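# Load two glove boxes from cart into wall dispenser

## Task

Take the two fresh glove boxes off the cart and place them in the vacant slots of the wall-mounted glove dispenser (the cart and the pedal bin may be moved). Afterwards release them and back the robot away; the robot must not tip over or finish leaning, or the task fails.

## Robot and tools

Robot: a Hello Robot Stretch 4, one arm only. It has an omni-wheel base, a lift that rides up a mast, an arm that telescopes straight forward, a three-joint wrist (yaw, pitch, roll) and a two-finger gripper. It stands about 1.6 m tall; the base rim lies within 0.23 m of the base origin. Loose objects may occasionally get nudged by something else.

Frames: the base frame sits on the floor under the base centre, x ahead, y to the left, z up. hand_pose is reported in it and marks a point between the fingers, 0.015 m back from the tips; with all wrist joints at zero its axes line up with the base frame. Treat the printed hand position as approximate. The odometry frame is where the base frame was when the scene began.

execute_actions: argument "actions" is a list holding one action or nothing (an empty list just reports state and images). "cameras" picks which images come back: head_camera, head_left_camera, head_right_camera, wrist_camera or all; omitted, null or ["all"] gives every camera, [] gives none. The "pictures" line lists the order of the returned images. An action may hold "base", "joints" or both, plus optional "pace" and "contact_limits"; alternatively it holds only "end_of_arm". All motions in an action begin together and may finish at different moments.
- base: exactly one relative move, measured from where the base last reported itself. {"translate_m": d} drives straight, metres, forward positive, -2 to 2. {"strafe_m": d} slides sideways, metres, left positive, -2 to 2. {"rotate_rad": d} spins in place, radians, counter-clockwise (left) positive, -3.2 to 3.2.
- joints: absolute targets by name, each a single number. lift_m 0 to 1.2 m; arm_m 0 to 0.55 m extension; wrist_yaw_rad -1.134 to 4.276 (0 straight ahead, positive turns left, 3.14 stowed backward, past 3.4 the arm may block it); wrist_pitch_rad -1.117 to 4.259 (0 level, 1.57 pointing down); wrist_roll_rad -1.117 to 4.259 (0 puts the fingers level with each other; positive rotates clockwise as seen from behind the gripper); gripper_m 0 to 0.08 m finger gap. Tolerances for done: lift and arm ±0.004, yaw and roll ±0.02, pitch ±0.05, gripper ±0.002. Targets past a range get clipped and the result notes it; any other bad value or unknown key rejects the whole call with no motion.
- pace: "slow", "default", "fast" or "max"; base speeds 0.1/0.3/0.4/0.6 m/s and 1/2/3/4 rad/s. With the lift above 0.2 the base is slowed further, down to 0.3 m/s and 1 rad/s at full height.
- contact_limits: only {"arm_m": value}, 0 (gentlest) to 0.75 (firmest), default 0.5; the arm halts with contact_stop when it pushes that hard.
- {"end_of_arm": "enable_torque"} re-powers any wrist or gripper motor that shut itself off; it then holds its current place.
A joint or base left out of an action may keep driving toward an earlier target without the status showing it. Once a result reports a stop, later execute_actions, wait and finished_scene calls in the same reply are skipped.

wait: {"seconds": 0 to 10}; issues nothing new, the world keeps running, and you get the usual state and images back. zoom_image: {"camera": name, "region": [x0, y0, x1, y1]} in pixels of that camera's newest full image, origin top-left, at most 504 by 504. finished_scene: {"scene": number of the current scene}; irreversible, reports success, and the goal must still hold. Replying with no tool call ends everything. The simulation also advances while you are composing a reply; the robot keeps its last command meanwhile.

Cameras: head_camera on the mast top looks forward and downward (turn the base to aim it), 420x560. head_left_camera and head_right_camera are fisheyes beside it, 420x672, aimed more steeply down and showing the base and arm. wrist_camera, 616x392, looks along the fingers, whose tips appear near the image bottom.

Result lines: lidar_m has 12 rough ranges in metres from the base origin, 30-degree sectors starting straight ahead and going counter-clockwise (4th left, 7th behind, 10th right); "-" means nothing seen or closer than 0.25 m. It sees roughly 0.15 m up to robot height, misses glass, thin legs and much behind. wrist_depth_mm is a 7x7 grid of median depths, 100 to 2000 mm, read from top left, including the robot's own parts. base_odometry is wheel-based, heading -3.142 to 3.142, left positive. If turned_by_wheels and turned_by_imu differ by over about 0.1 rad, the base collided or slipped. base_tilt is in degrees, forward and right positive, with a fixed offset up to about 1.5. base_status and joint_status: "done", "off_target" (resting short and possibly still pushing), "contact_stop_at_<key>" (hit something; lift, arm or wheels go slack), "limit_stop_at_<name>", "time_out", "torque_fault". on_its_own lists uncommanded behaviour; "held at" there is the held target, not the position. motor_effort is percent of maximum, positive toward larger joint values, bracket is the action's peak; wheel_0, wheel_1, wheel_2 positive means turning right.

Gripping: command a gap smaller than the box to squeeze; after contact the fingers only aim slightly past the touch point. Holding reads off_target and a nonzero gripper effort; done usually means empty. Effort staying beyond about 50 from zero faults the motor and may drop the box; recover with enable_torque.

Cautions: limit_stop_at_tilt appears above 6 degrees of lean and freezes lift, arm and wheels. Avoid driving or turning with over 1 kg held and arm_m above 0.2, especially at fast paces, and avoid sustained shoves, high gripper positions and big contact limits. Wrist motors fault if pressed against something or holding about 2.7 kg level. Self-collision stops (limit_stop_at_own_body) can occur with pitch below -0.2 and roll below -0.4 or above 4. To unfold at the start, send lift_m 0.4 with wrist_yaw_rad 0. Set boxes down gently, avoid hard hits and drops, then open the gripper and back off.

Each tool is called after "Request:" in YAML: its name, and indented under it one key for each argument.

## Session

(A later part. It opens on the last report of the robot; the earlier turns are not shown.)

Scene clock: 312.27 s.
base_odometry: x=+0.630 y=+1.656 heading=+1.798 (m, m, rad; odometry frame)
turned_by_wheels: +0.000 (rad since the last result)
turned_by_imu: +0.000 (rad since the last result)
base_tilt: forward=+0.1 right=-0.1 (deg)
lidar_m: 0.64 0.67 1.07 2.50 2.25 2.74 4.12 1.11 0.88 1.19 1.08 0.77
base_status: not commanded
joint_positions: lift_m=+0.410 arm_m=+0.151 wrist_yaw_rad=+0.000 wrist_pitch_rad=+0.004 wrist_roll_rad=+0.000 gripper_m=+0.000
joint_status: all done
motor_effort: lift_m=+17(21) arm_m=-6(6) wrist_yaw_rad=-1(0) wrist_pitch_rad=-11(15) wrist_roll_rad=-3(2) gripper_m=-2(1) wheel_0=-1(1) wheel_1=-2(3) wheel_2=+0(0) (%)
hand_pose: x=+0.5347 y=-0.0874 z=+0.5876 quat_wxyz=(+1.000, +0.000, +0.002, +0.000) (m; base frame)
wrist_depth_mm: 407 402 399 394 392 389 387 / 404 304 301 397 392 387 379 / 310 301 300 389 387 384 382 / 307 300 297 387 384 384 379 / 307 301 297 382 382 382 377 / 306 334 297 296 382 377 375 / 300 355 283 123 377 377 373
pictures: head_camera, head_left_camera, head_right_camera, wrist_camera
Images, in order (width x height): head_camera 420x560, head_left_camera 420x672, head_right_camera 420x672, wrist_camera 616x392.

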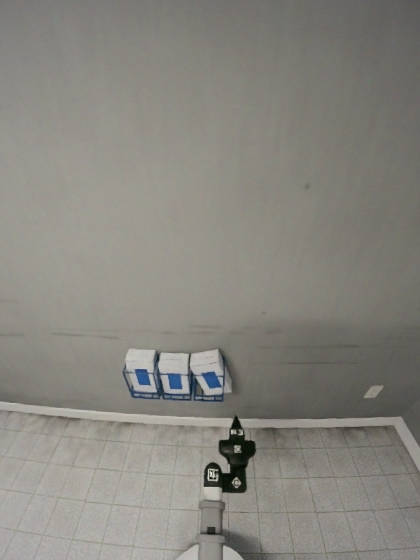

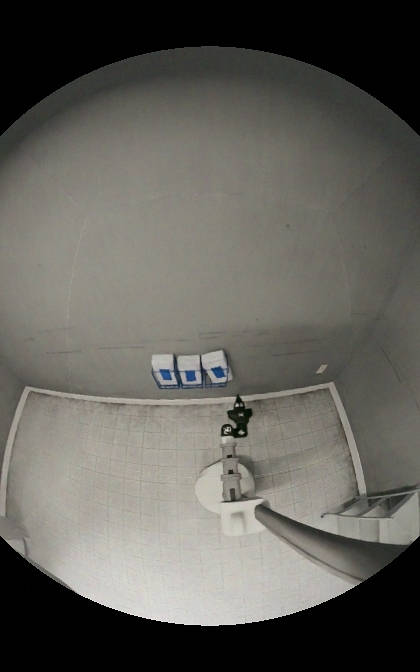

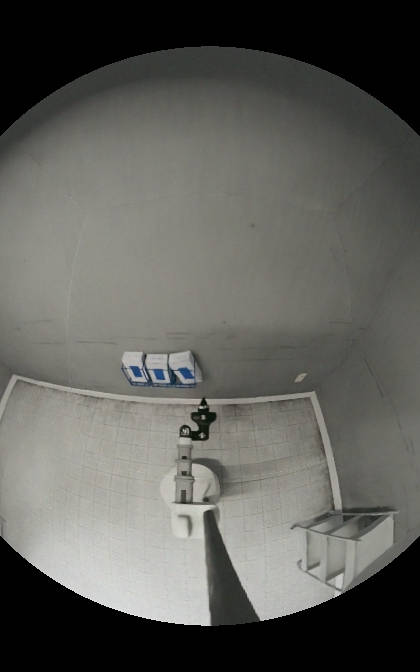

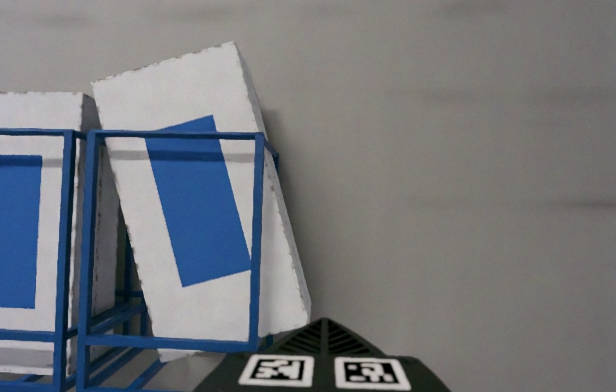

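Request:
execute_actions:
  actions:
    - {"base":{"strafe_m":-0.14},"joints":{"wrist_yaw_rad":0.5}}
  cameras: []

Request:
execute_actions:
  actions:
    - {"joints":{"arm_m":0.295},"contact_limits":{"arm_m":0.15}}
  cameras: ["wrist_camera"]

Request:
execute_actions:
  actions:
    - {"base":{"strafe_m":0.05},"pace":"slow"}
  cameras: ["wrist_camera","head_camera"]

Scene clock: 324.70 s.
base_odometry: x=+0.766 y=+1.687 heading=+1.798 (m, m, rad; odometry frame)
turned_by_wheels: +0.000 (rad since the last result)
turned_by_imu: -0.001 (rad since the last result)
base_tilt: forward=+0.0 right=+0.1 (deg)
lidar_m: 0.66 0.66 1.07 2.65 2.37 2.92 3.63 0.92 0.78 1.05 1.07 0.78
base_status: done
joint_positions: lift_m=+0.410 arm_m=+0.151 wrist_yaw_rad=+0.500 wrist_pitch_rad=+0.003 wrist_roll_rad=+0.000 gripper_m=+0.000
joint_status: all done
motor_effort: lift_m=+18(18) arm_m=-6(6) wrist_yaw_rad=+0(7) wrist_pitch_rad=-11(11) wrist_roll_rad=-2(3) gripper_m=-1(1) wheel_0=+1(10) wheel_1=-3(10) wheel_2=+0(3) (%)
hand_pose: x=+0.5505 y=+0.0251 z=+0.5877 quat_wxyz=(+0.969, +0.000, +0.002, +0.247) (m; base frame)
wrist_depth_mm: 750 597 492 421 368 327 296 / 750 591 484 340 364 324 294 / 732 449 355 322 362 322 294 / 723 433 355 312 359 320 293 / 715 427 357 300 345 319 291 / 668 415 343 297 343 315 289 / 691 559 349 123 336 314 290
pictures: none
No camera images: the call's "cameras" was empty. Leave "cameras" out to get every camera's image.

Scene clock: 326.20 s.
base_odometry: x=+0.766 y=+1.687 heading=+1.798 (m, m, rad; odometry frame)
turned_by_wheels: +0.000 (rad since the last result)
turned_by_imu: +0.000 (rad since the last result)
base_tilt: forward=+0.1 right=+0.1 (deg)
lidar_m: 0.65 0.68 1.06 2.64 2.38 2.92 3.64 0.92 0.77 1.06 1.08 0.78
base_status: not commanded
joint_positions: lift_m=+0.410 arm_m=+0.294 wrist_yaw_rad=+0.500 wrist_pitch_rad=+0.003 wrist_roll_rad=+0.000 gripper_m=+0.000
joint_status: all done
motor_effort: lift_m=+18(18) arm_m=+7(8) wrist_yaw_rad=+0(1) wrist_pitch_rad=-10(10) wrist_roll_rad=-1(3) gripper_m=-1(1) wheel_0=+1(1) wheel_1=-3(3) wheel_2=+0(0) (%)
contact_limits: arm_m 0.15
hand_pose: x=+0.6933 y=+0.0252 z=+0.5877 quat_wxyz=(+0.969, +0.000, +0.002, +0.247) (m; base frame)
wrist_depth_mm: 436 200 239 250 219 193 179 / 247 191 222 248 217 193 179 / 236 194 206 247 216 191 177 / 236 183 193 243 214 190 176 / 233 181 182 236 213 189 175 / 265 179 171 226 210 187 174 / 229 178 165 123 200 186 173
pictures: wrist_camera
Images, in order (width x height): wrist_camera 616x392.

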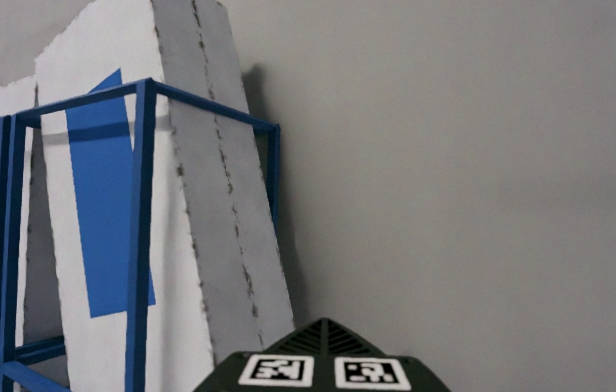

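Scene clock: 327.80 s.
base_odometry: x=+0.718 y=+1.676 heading=+1.798 (m, m, rad; odometry frame)
turned_by_wheels: +0.000 (rad since the last result)
turned_by_imu: +0.000 (rad since the last result)
base_tilt: forward=+0.0 right=+0.0 (deg)
lidar_m: 0.65 0.67 1.06 2.59 2.32 2.87 3.64 0.99 0.80 1.10 1.06 0.77
base_status: done
joint_positions: lift_m=+0.410 arm_m=+0.294 wrist_yaw_rad=+0.498 wrist_pitch_rad=+0.003 wrist_roll_rad=+0.000 gripper_m=+0.000
joint_status: not commanded
motor_effort: lift_m=+18(18) arm_m=+7(7) wrist_yaw_rad=+7(5) wrist_pitch_rad=-11(11) wrist_roll_rad=-1(3) gripper_m=+0(2) wheel_0=-7(8) wheel_1=+4(10) wheel_2=-1(1) (%)
hand_pose: x=+0.6933 y=+0.0247 z=+0.5877 quat_wxyz=(+0.969, +0.000, +0.002, +0.246) (m; base frame)
wrist_depth_mm: 442 199 172 236 218 193 178 / 257 191 163 232 216 192 178 / 220 195 158 202 216 191 177 / 245 192 153 187 213 190 176 / 243 190 152 176 211 189 175 / 236 189 151 159 210 187 174 / 217 187 150 123 199 186 173
pictures: head_camera, wrist_camera
Images, in order (width x height): head_camera 420x560, wrist_camera 616x392.

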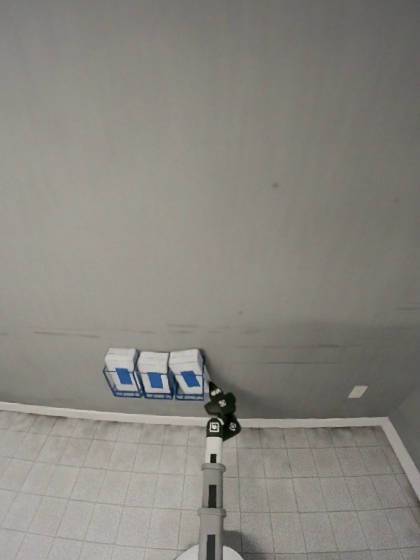

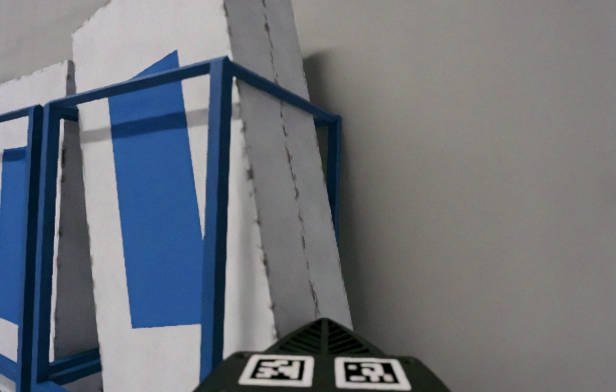

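Request:
execute_actions:
  actions:
    - {"base":{"strafe_m":0.025},"pace":"slow"}
  cameras: ["wrist_camera","head_camera"]

Scene clock: 335.33 s.
base_odometry: x=+0.694 y=+1.670 heading=+1.797 (m, m, rad; odometry frame)
turned_by_wheels: +0.000 (rad since the last result)
turned_by_imu: -0.001 (rad since the last result)
base_tilt: forward=+0.1 right=+0.0 (deg)
lidar_m: 0.64 0.66 1.05 2.56 2.29 2.83 3.64 1.02 0.83 1.13 1.09 0.79
base_status: done
joint_positions: lift_m=+0.410 arm_m=+0.294 wrist_yaw_rad=+0.495 wrist_pitch_rad=+0.005 wrist_roll_rad=+0.000 gripper_m=+0.000
joint_status: not commanded
motor_effort: lift_m=+18(18) arm_m=+7(7) wrist_yaw_rad=+12(14) wrist_pitch_rad=-15(15) wrist_roll_rad=-1(2) gripper_m=-1(0) wheel_0=-7(10) wheel_1=+4(7) wheel_2=-1(2) (%)
hand_pose: x=+0.6934 y=+0.0242 z=+0.5873 quat_wxyz=(+0.969, +0.000, +0.002, +0.245) (m; base frame)
wrist_depth_mm: 436 204 167 176 217 193 178 / 245 195 159 171 216 191 177 / 228 199 163 168 214 191 177 / 228 196 161 164 213 190 176 / 228 194 160 161 212 189 175 / 228 193 158 151 210 188 174 / 205 191 161 123 198 186 172
pictures: head_camera, wrist_camera
Images, in order (width x height): head_camera 420x560, wrist_camera 616x392.

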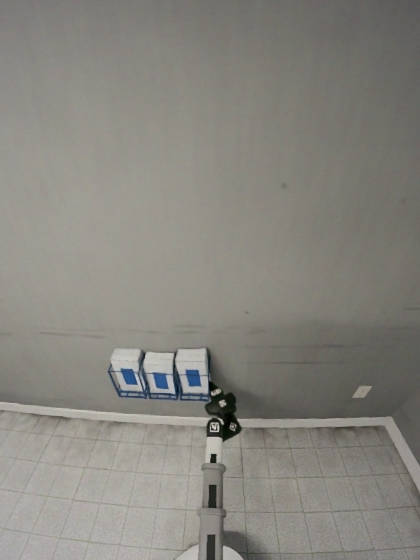

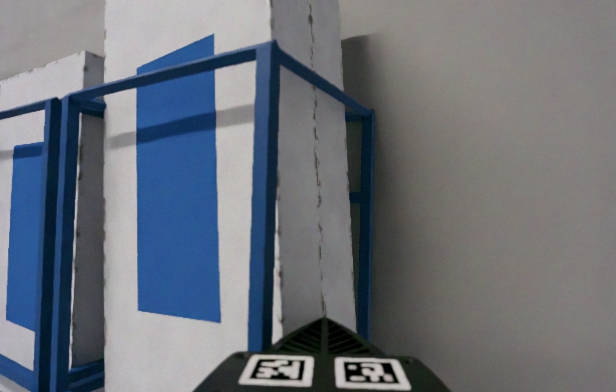

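Request:
execute_actions:
  actions:
    - {"base":{"strafe_m":0.017},"pace":"slow"}
  cameras: ["wrist_camera"]

Request:
execute_actions:
  actions:
    - {"base":{"strafe_m":-0.04}}
  cameras: []

Request:
execute_actions:
  actions:
    - {"base":{"translate_m":-0.2},"joints":{"arm_m":0,"wrist_yaw_rad":0.3}}
  cameras: ["wrist_camera","head_camera"]

Scene clock: 344.23 s.
base_odometry: x=+0.678 y=+1.667 heading=+1.794 (m, m, rad; odometry frame)
turned_by_wheels: -0.003 (rad since the last result)
turned_by_imu: -0.006 (rad since the last result)
base_tilt: forward=-0.1 right=+0.1 (deg)
lidar_m: 0.65 0.68 1.05 2.55 2.30 2.79 4.11 1.08 0.82 1.14 1.08 0.76
base_status: done
joint_positions: lift_m=+0.410 arm_m=+0.294 wrist_yaw_rad=+0.477 wrist_pitch_rad=+0.005 wrist_roll_rad=+0.000 gripper_m=+0.000
joint_status: not commanded
on_its_own: wrist_yaw_rad is at rest, and its effort (+65) is outside its rest range (-13 to +13)
motor_effort: lift_m=+18(18) arm_m=+7(6) wrist_yaw_rad=+65(64) wrist_pitch_rad=-14(15) wrist_roll_rad=-2(3) gripper_m=+1(1) wheel_0=-23(21) wheel_1=+1(7) wheel_2=-20(20) (%)
hand_pose: x=+0.6938 y=+0.0201 z=+0.5874 quat_wxyz=(+0.972, +0.000, +0.002, +0.236) (m; base frame)
wrist_depth_mm: 407 196 164 178 217 194 181 / 231 187 158 172 215 193 179 / 222 191 161 169 214 193 178 / 220 188 158 165 212 191 178 / 221 187 158 162 213 190 177 / 221 185 156 151 211 189 176 / 198 184 158 123 199 187 175
pictures: wrist_camera
Images, in order (width x height): wrist_camera 616x392.

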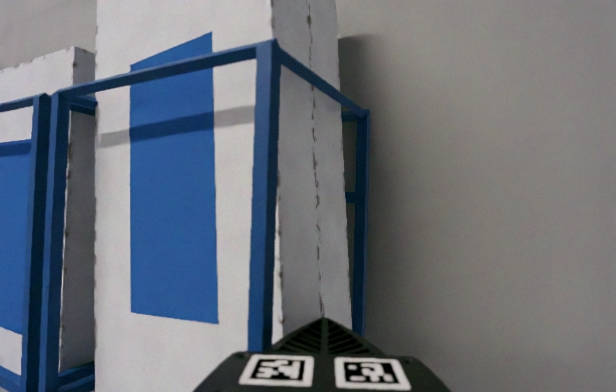

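Scene clock: 345.27 s.
base_odometry: x=+0.717 y=+1.675 heading=+1.793 (m, m, rad; odometry frame)
turned_by_wheels: -0.001 (rad since the last result)
turned_by_imu: +0.000 (rad since the last result)
base_tilt: forward=+0.0 right=+0.1 (deg)
lidar_m: 0.65 0.65 1.05 2.59 2.32 2.82 3.66 1.01 0.83 1.10 1.09 0.79
base_status: done
joint_positions: lift_m=+0.410 arm_m=+0.294 wrist_yaw_rad=+0.500 wrist_pitch_rad=+0.004 wrist_roll_rad=+0.000 gripper_m=+0.000
joint_status: not commanded
motor_effort: lift_m=+18(18) arm_m=+6(7) wrist_yaw_rad=+0(65) wrist_pitch_rad=-11(15) wrist_roll_rad=-2(2) gripper_m=+2(1) wheel_0=+0(20) wheel_1=-4(15) wheel_2=-3(18) (%)
hand_pose: x=+0.6934 y=+0.0251 z=+0.5876 quat_wxyz=(+0.969, +0.000, +0.002, +0.247) (m; base frame)
wrist_depth_mm: 439 208 176 234 218 192 179 / 265 196 164 233 216 193 178 / 237 200 167 218 215 191 178 / 240 197 164 211 213 190 175 / 220 193 160 206 212 190 175 / 216 190 156 189 211 188 173 / 213 188 154 123 198 187 173
pictures: none
No camera images: the call's "cameras" was empty. Leave "cameras" out to get every camera's image.

Scene clock: 347.33 s.
base_odometry: x=+0.761 y=+1.480 heading=+1.793 (m, m, rad; odometry frame)
turned_by_wheels: +0.000 (rad since the last result)
turned_by_imu: +0.000 (rad since the last result)
base_tilt: forward=+0.0 right=+0.2 (deg)
lidar_m: 0.84 0.88 1.33 2.61 2.23 2.83 3.40 1.61 0.72 0.98 1.16 0.99
base_status: done
joint_positions: lift_m=+0.410 arm_m=+0.001 wrist_yaw_rad=+0.300 wrist_pitch_rad=+0.003 wrist_roll_rad=+0.000 gripper_m=+0.000
joint_status: all done
motor_effort: lift_m=+18(18) arm_m=-6(7) wrist_yaw_rad=-1(6) wrist_pitch_rad=-10(11) wrist_roll_rad=-1(2) gripper_m=-1(1) wheel_0=-2(5) wheel_1=-4(10) wheel_2=+2(12) (%)
hand_pose: x=+0.4011 y=-0.0207 z=+0.5877 quat_wxyz=(+0.989, +0.000, +0.002, +0.149) (m; base frame)
wrist_depth_mm: 1042 946 831 778 707 661 621 / 1042 931 842 778 715 661 621 / 1008 917 831 750 707 654 621 / 1025 917 750 661 699 654 609 / 1008 904 715 654 699 640 609 / 991 904 820 732 691 640 609 / 976 878 820 123 683 640 597
pictures: head_camera, wrist_camera
Images, in order (width x height): head_camera 420x560, wrist_camera 616x392.

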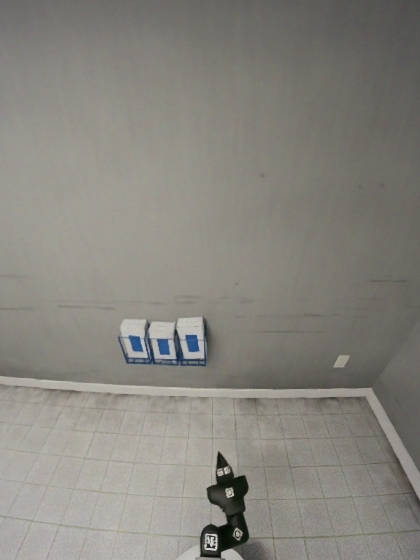

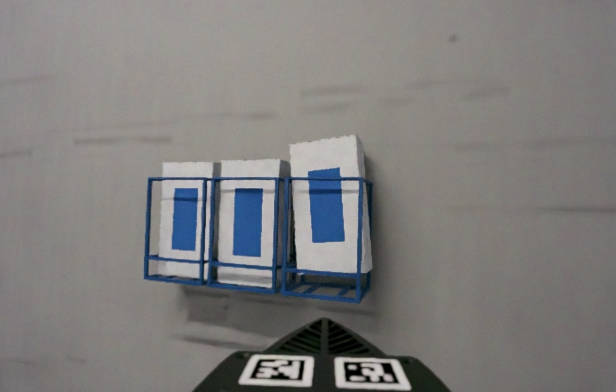

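Request:
execute_actions:
  actions:
    - {"base":{"strafe_m":-0.13},"joints":{"wrist_yaw_rad":1.0}}
  cameras: []

Request:
execute_actions:
  actions:
    - {"base":{"translate_m":0.2},"joints":{"arm_m":0.325}}
  cameras: ["wrist_camera"]

Request:
execute_actions:
  actions:
    - {"base":{"strafe_m":0.04},"pace":"slow"}
  cameras: ["wrist_camera","head_camera"]

Scene clock: 358.50 s.
base_odometry: x=+0.887 y=+1.509 heading=+1.793 (m, m, rad; odometry frame)
turned_by_wheels: +0.000 (rad since the last result)
turned_by_imu: -0.001 (rad since the last result)
base_tilt: forward=+0.0 right=+0.0 (deg)
lidar_m: 0.87 0.89 1.34 2.71 2.33 2.98 3.41 0.82 0.61 0.94 1.01 0.98
base_status: done
joint_positions: lift_m=+0.410 arm_m=+0.001 wrist_yaw_rad=+0.999 wrist_pitch_rad=+0.003 wrist_roll_rad=+0.000 gripper_m=+0.000
joint_status: all done
motor_effort: lift_m=+18(18) arm_m=-6(7) wrist_yaw_rad=+1(6) wrist_pitch_rad=-9(10) wrist_roll_rad=-1(1) gripper_m=+0(0) wheel_0=+0(10) wheel_1=-2(11) wheel_2=+0(1) (%)
hand_pose: x=+0.3606 y=+0.1316 z=+0.5877 quat_wxyz=(+0.878, -0.001, +0.001, +0.479) (m; base frame)
wrist_depth_mm: - - - 1397 991 759 640 / - - - 1397 991 759 627 / - - - 1397 976 759 580 / - - - 1397 976 654 554 / - - - 1308 976 647 549 / - - - 1336 960 683 585 / 1499 1499 1537 123 842 750 621
pictures: none
No camera images: the call's "cameras" was empty. Leave "cameras" out to get every camera's image.

Scene clock: 360.60 s.
base_odometry: x=+0.843 y=+1.704 heading=+1.793 (m, m, rad; odometry frame)
turned_by_wheels: +0.000 (rad since the last result)
turned_by_imu: +0.000 (rad since the last result)
base_tilt: forward=+0.1 right=+0.1 (deg)
lidar_m: 0.72 0.67 1.03 2.74 2.43 2.99 3.63 0.80 0.70 0.97 1.02 0.78
base_status: done
joint_positions: lift_m=+0.410 arm_m=+0.324 wrist_yaw_rad=+1.000 wrist_pitch_rad=+0.003 wrist_roll_rad=+0.000 gripper_m=+0.000
joint_status: all done
motor_effort: lift_m=+18(18) arm_m=+6(6) wrist_yaw_rad=+0(1) wrist_pitch_rad=-10(9) wrist_roll_rad=-2(2) gripper_m=+0(0) wheel_0=+3(8) wheel_1=+3(10) wheel_2=-1(6) (%)
hand_pose: x=+0.6832 y=+0.1317 z=+0.5877 quat_wxyz=(+0.878, -0.001, +0.001, +0.479) (m; base frame)
wrist_depth_mm: - 1983 580 235 242 187 160 / - 1808 282 229 239 186 159 / - 1756 259 221 237 184 158 / - 1618 263 219 236 183 157 / - 569 254 215 234 181 156 / - 559 248 206 231 180 156 / 1499 1308 227 123 205 179 154
pictures: wrist_camera
Images, in order (width x height): wrist_camera 616x392.

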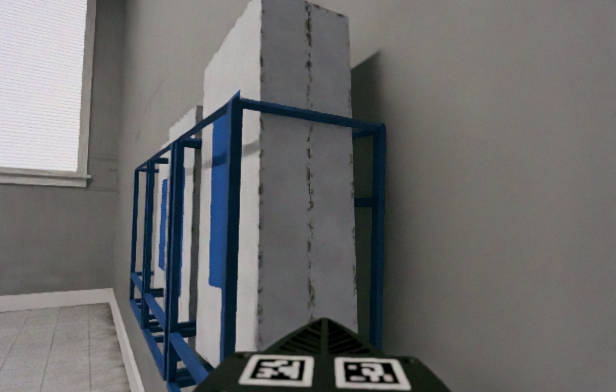

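Scene clock: 362.07 s.
base_odometry: x=+0.804 y=+1.695 heading=+1.793 (m, m, rad; odometry frame)
turned_by_wheels: +0.000 (rad since the last result)
turned_by_imu: +0.000 (rad since the last result)
base_tilt: forward=+0.1 right=+0.1 (deg)
lidar_m: 0.66 0.66 1.05 2.68 2.41 2.96 3.63 0.87 0.74 1.02 1.06 0.80
base_status: done
joint_positions: lift_m=+0.410 arm_m=+0.324 wrist_yaw_rad=+1.000 wrist_pitch_rad=+0.003 wrist_roll_rad=+0.000 gripper_m=+0.000
joint_status: not commanded
motor_effort: lift_m=+18(18) arm_m=+7(7) wrist_yaw_rad=-1(0) wrist_pitch_rad=-10(9) wrist_roll_rad=-2(1) gripper_m=+2(1) wheel_0=-4(6) wheel_1=+5(10) wheel_2=+0(2) (%)
hand_pose: x=+0.6832 y=+0.1317 z=+0.5877 quat_wxyz=(+0.878, -0.001, +0.001, +0.479) (m; base frame)
wrist_depth_mm: - - 574 189 213 186 159 / - 1863 281 182 211 185 158 / - 1708 266 179 211 183 158 / - 1618 262 175 201 182 156 / - 1499 254 172 196 181 156 / - 1366 247 168 191 180 155 / 1537 1281 240 123 180 178 154
pictures: head_camera, wrist_camera
Images, in order (width x height): head_camera 420x560, wrist_camera 616x392.

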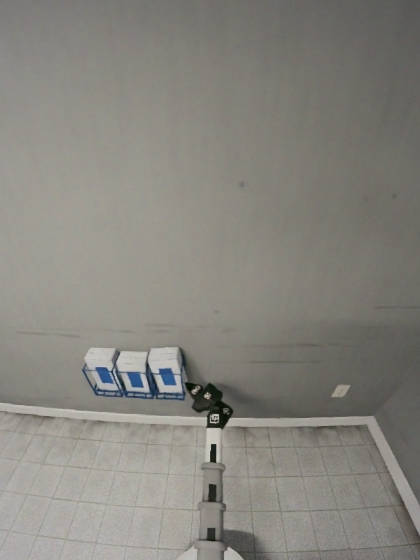

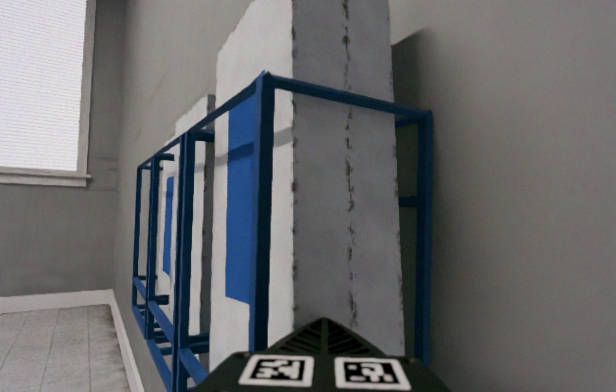

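Request:
execute_actions:
  actions:
    - {"base":{"strafe_m":0.025},"joints":{"arm_m":0.342},"pace":"slow"}
  cameras: ["wrist_camera"]

Scene clock: 367.83 s.
base_odometry: x=+0.780 y=+1.690 heading=+1.792 (m, m, rad; odometry frame)
turned_by_wheels: -0.001 (rad since the last result)
turned_by_imu: -0.002 (rad since the last result)
base_tilt: forward=-0.1 right=+0.1 (deg)
lidar_m: 0.67 0.67 1.05 2.68 2.35 2.91 3.64 0.91 0.73 1.04 1.08 0.79
base_status: done
joint_positions: lift_m=+0.410 arm_m=+0.341 wrist_yaw_rad=+0.992 wrist_pitch_rad=+0.003 wrist_roll_rad=+0.000 gripper_m=+0.000
joint_status: all done
on_its_own: wrist_yaw_rad is at rest, and its effort (+24) is outside its rest range (-13 to +13)
motor_effort: lift_m=+18(18) arm_m=+7(7) wrist_yaw_rad=+24(23) wrist_pitch_rad=-10(16) wrist_roll_rad=-3(2) gripper_m=-1(0) wheel_0=-12(12) wheel_1=+3(7) wheel_2=-4(5) (%)
hand_pose: x=+0.7011 y=+0.1302 z=+0.5877 quat_wxyz=(+0.879, -0.001, +0.001, +0.476) (m; base frame)
wrist_depth_mm: - 1537 492 167 190 165 144 / - 1397 194 162 186 163 143 / - 1308 243 163 186 163 142 / - 508 235 161 185 162 142 / - 500 229 161 183 160 141 / - 421 190 157 182 160 140 / 1464 387 239 123 175 158 139
pictures: wrist_camera
Images, in order (width x height): wrist_camera 616x392.

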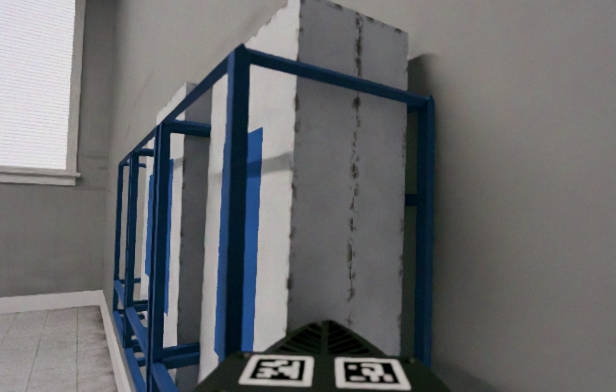

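It dropped in.

Request:
execute_actions:
  actions:
    - {"base":{"strafe_m":-0.04}}
  cameras: []

Request:
execute_actions:
  actions:
    - {"base":{"translate_m":-0.3},"joints":{"arm_m":0,"wrist_yaw_rad":0.4}}
  cameras: ["wrist_camera"]

Scene clock: 375.03 s.
base_odometry: x=+0.819 y=+1.698 heading=+1.792 (m, m, rad; odometry frame)
turned_by_wheels: -0.001 (rad since the last result)
turned_by_imu: -0.001 (rad since the last result)
base_tilt: forward=-0.1 right=+0.1 (deg)
lidar_m: 0.69 0.66 1.06 2.70 2.42 2.95 3.66 0.84 0.74 1.01 1.04 0.77
base_status: done
joint_positions: lift_m=+0.410 arm_m=+0.341 wrist_yaw_rad=+1.000 wrist_pitch_rad=+0.003 wrist_roll_rad=+0.000 gripper_m=+0.000
joint_status: not commanded
motor_effort: lift_m=+18(18) arm_m=+7(7) wrist_yaw_rad=+0(22) wrist_pitch_rad=-10(10) wrist_roll_rad=-2(3) gripper_m=+0(1) wheel_0=+1(9) wheel_1=-4(12) wheel_2=-3(4) (%)
hand_pose: x=+0.7002 y=+0.1316 z=+0.5877 quat_wxyz=(+0.878, -0.001, +0.001, +0.479) (m; base frame)
wrist_depth_mm: - 1808 517 260 216 167 145 / - 1618 209 196 213 166 145 / - 1537 204 196 213 165 144 / - 1098 200 195 211 164 143 / - 535 211 196 209 163 143 / - 413 208 191 207 162 142 / 1499 1138 208 123 183 161 140
pictures: none
No camera images: the call's "cameras" was empty. Leave "cameras" out to get every camera's image.

Scene clock: 377.50 s.
base_odometry: x=+0.885 y=+1.406 heading=+1.791 (m, m, rad; odometry frame)
turned_by_wheels: +0.000 (rad since the last result)
turned_by_imu: +0.000 (rad since the last result)
base_tilt: forward=-0.1 right=+0.1 (deg)
lidar_m: 0.96 0.99 1.47 2.70 2.27 2.93 3.29 1.48 0.61 0.59 1.05 1.10
base_status: done
joint_positions: lift_m=+0.410 arm_m=+0.001 wrist_yaw_rad=+0.400 wrist_pitch_rad=+0.003 wrist_roll_rad=+0.000 gripper_m=+0.000
joint_status: all done
motor_effort: lift_m=+18(18) arm_m=-6(7) wrist_yaw_rad=-1(7) wrist_pitch_rad=-10(10) wrist_roll_rad=-2(2) gripper_m=+0(0) wheel_0=-2(8) wheel_1=-3(9) wheel_2=+0(12) (%)
hand_pose: x=+0.4020 y=+0.0023 z=+0.5877 quat_wxyz=(+0.980, +0.000, +0.002, +0.199) (m; base frame)
wrist_depth_mm: 1397 1182 1042 917 820 741 691 / 1366 1160 1008 917 820 759 691 / 1366 1160 1025 891 809 732 683 / 1336 1160 917 820 788 732 676 / 1308 1160 917 809 788 723 683 / 1336 1138 991 878 798 732 676 / 1281 1098 1008 123 768 715 661
pictures: wrist_camera
Images, in order (width x height): wrist_camera 616x392.

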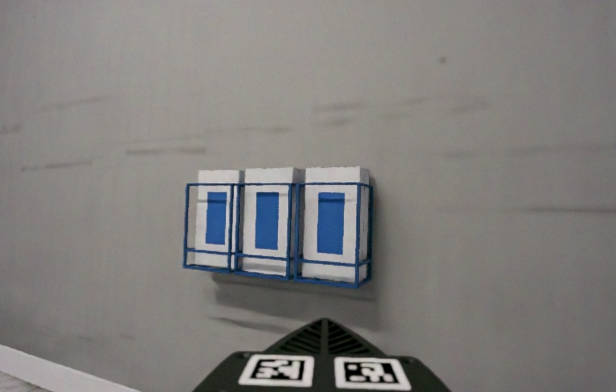

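Request:
finished_scene:
  scene: 1

The scene is finished: the task was done.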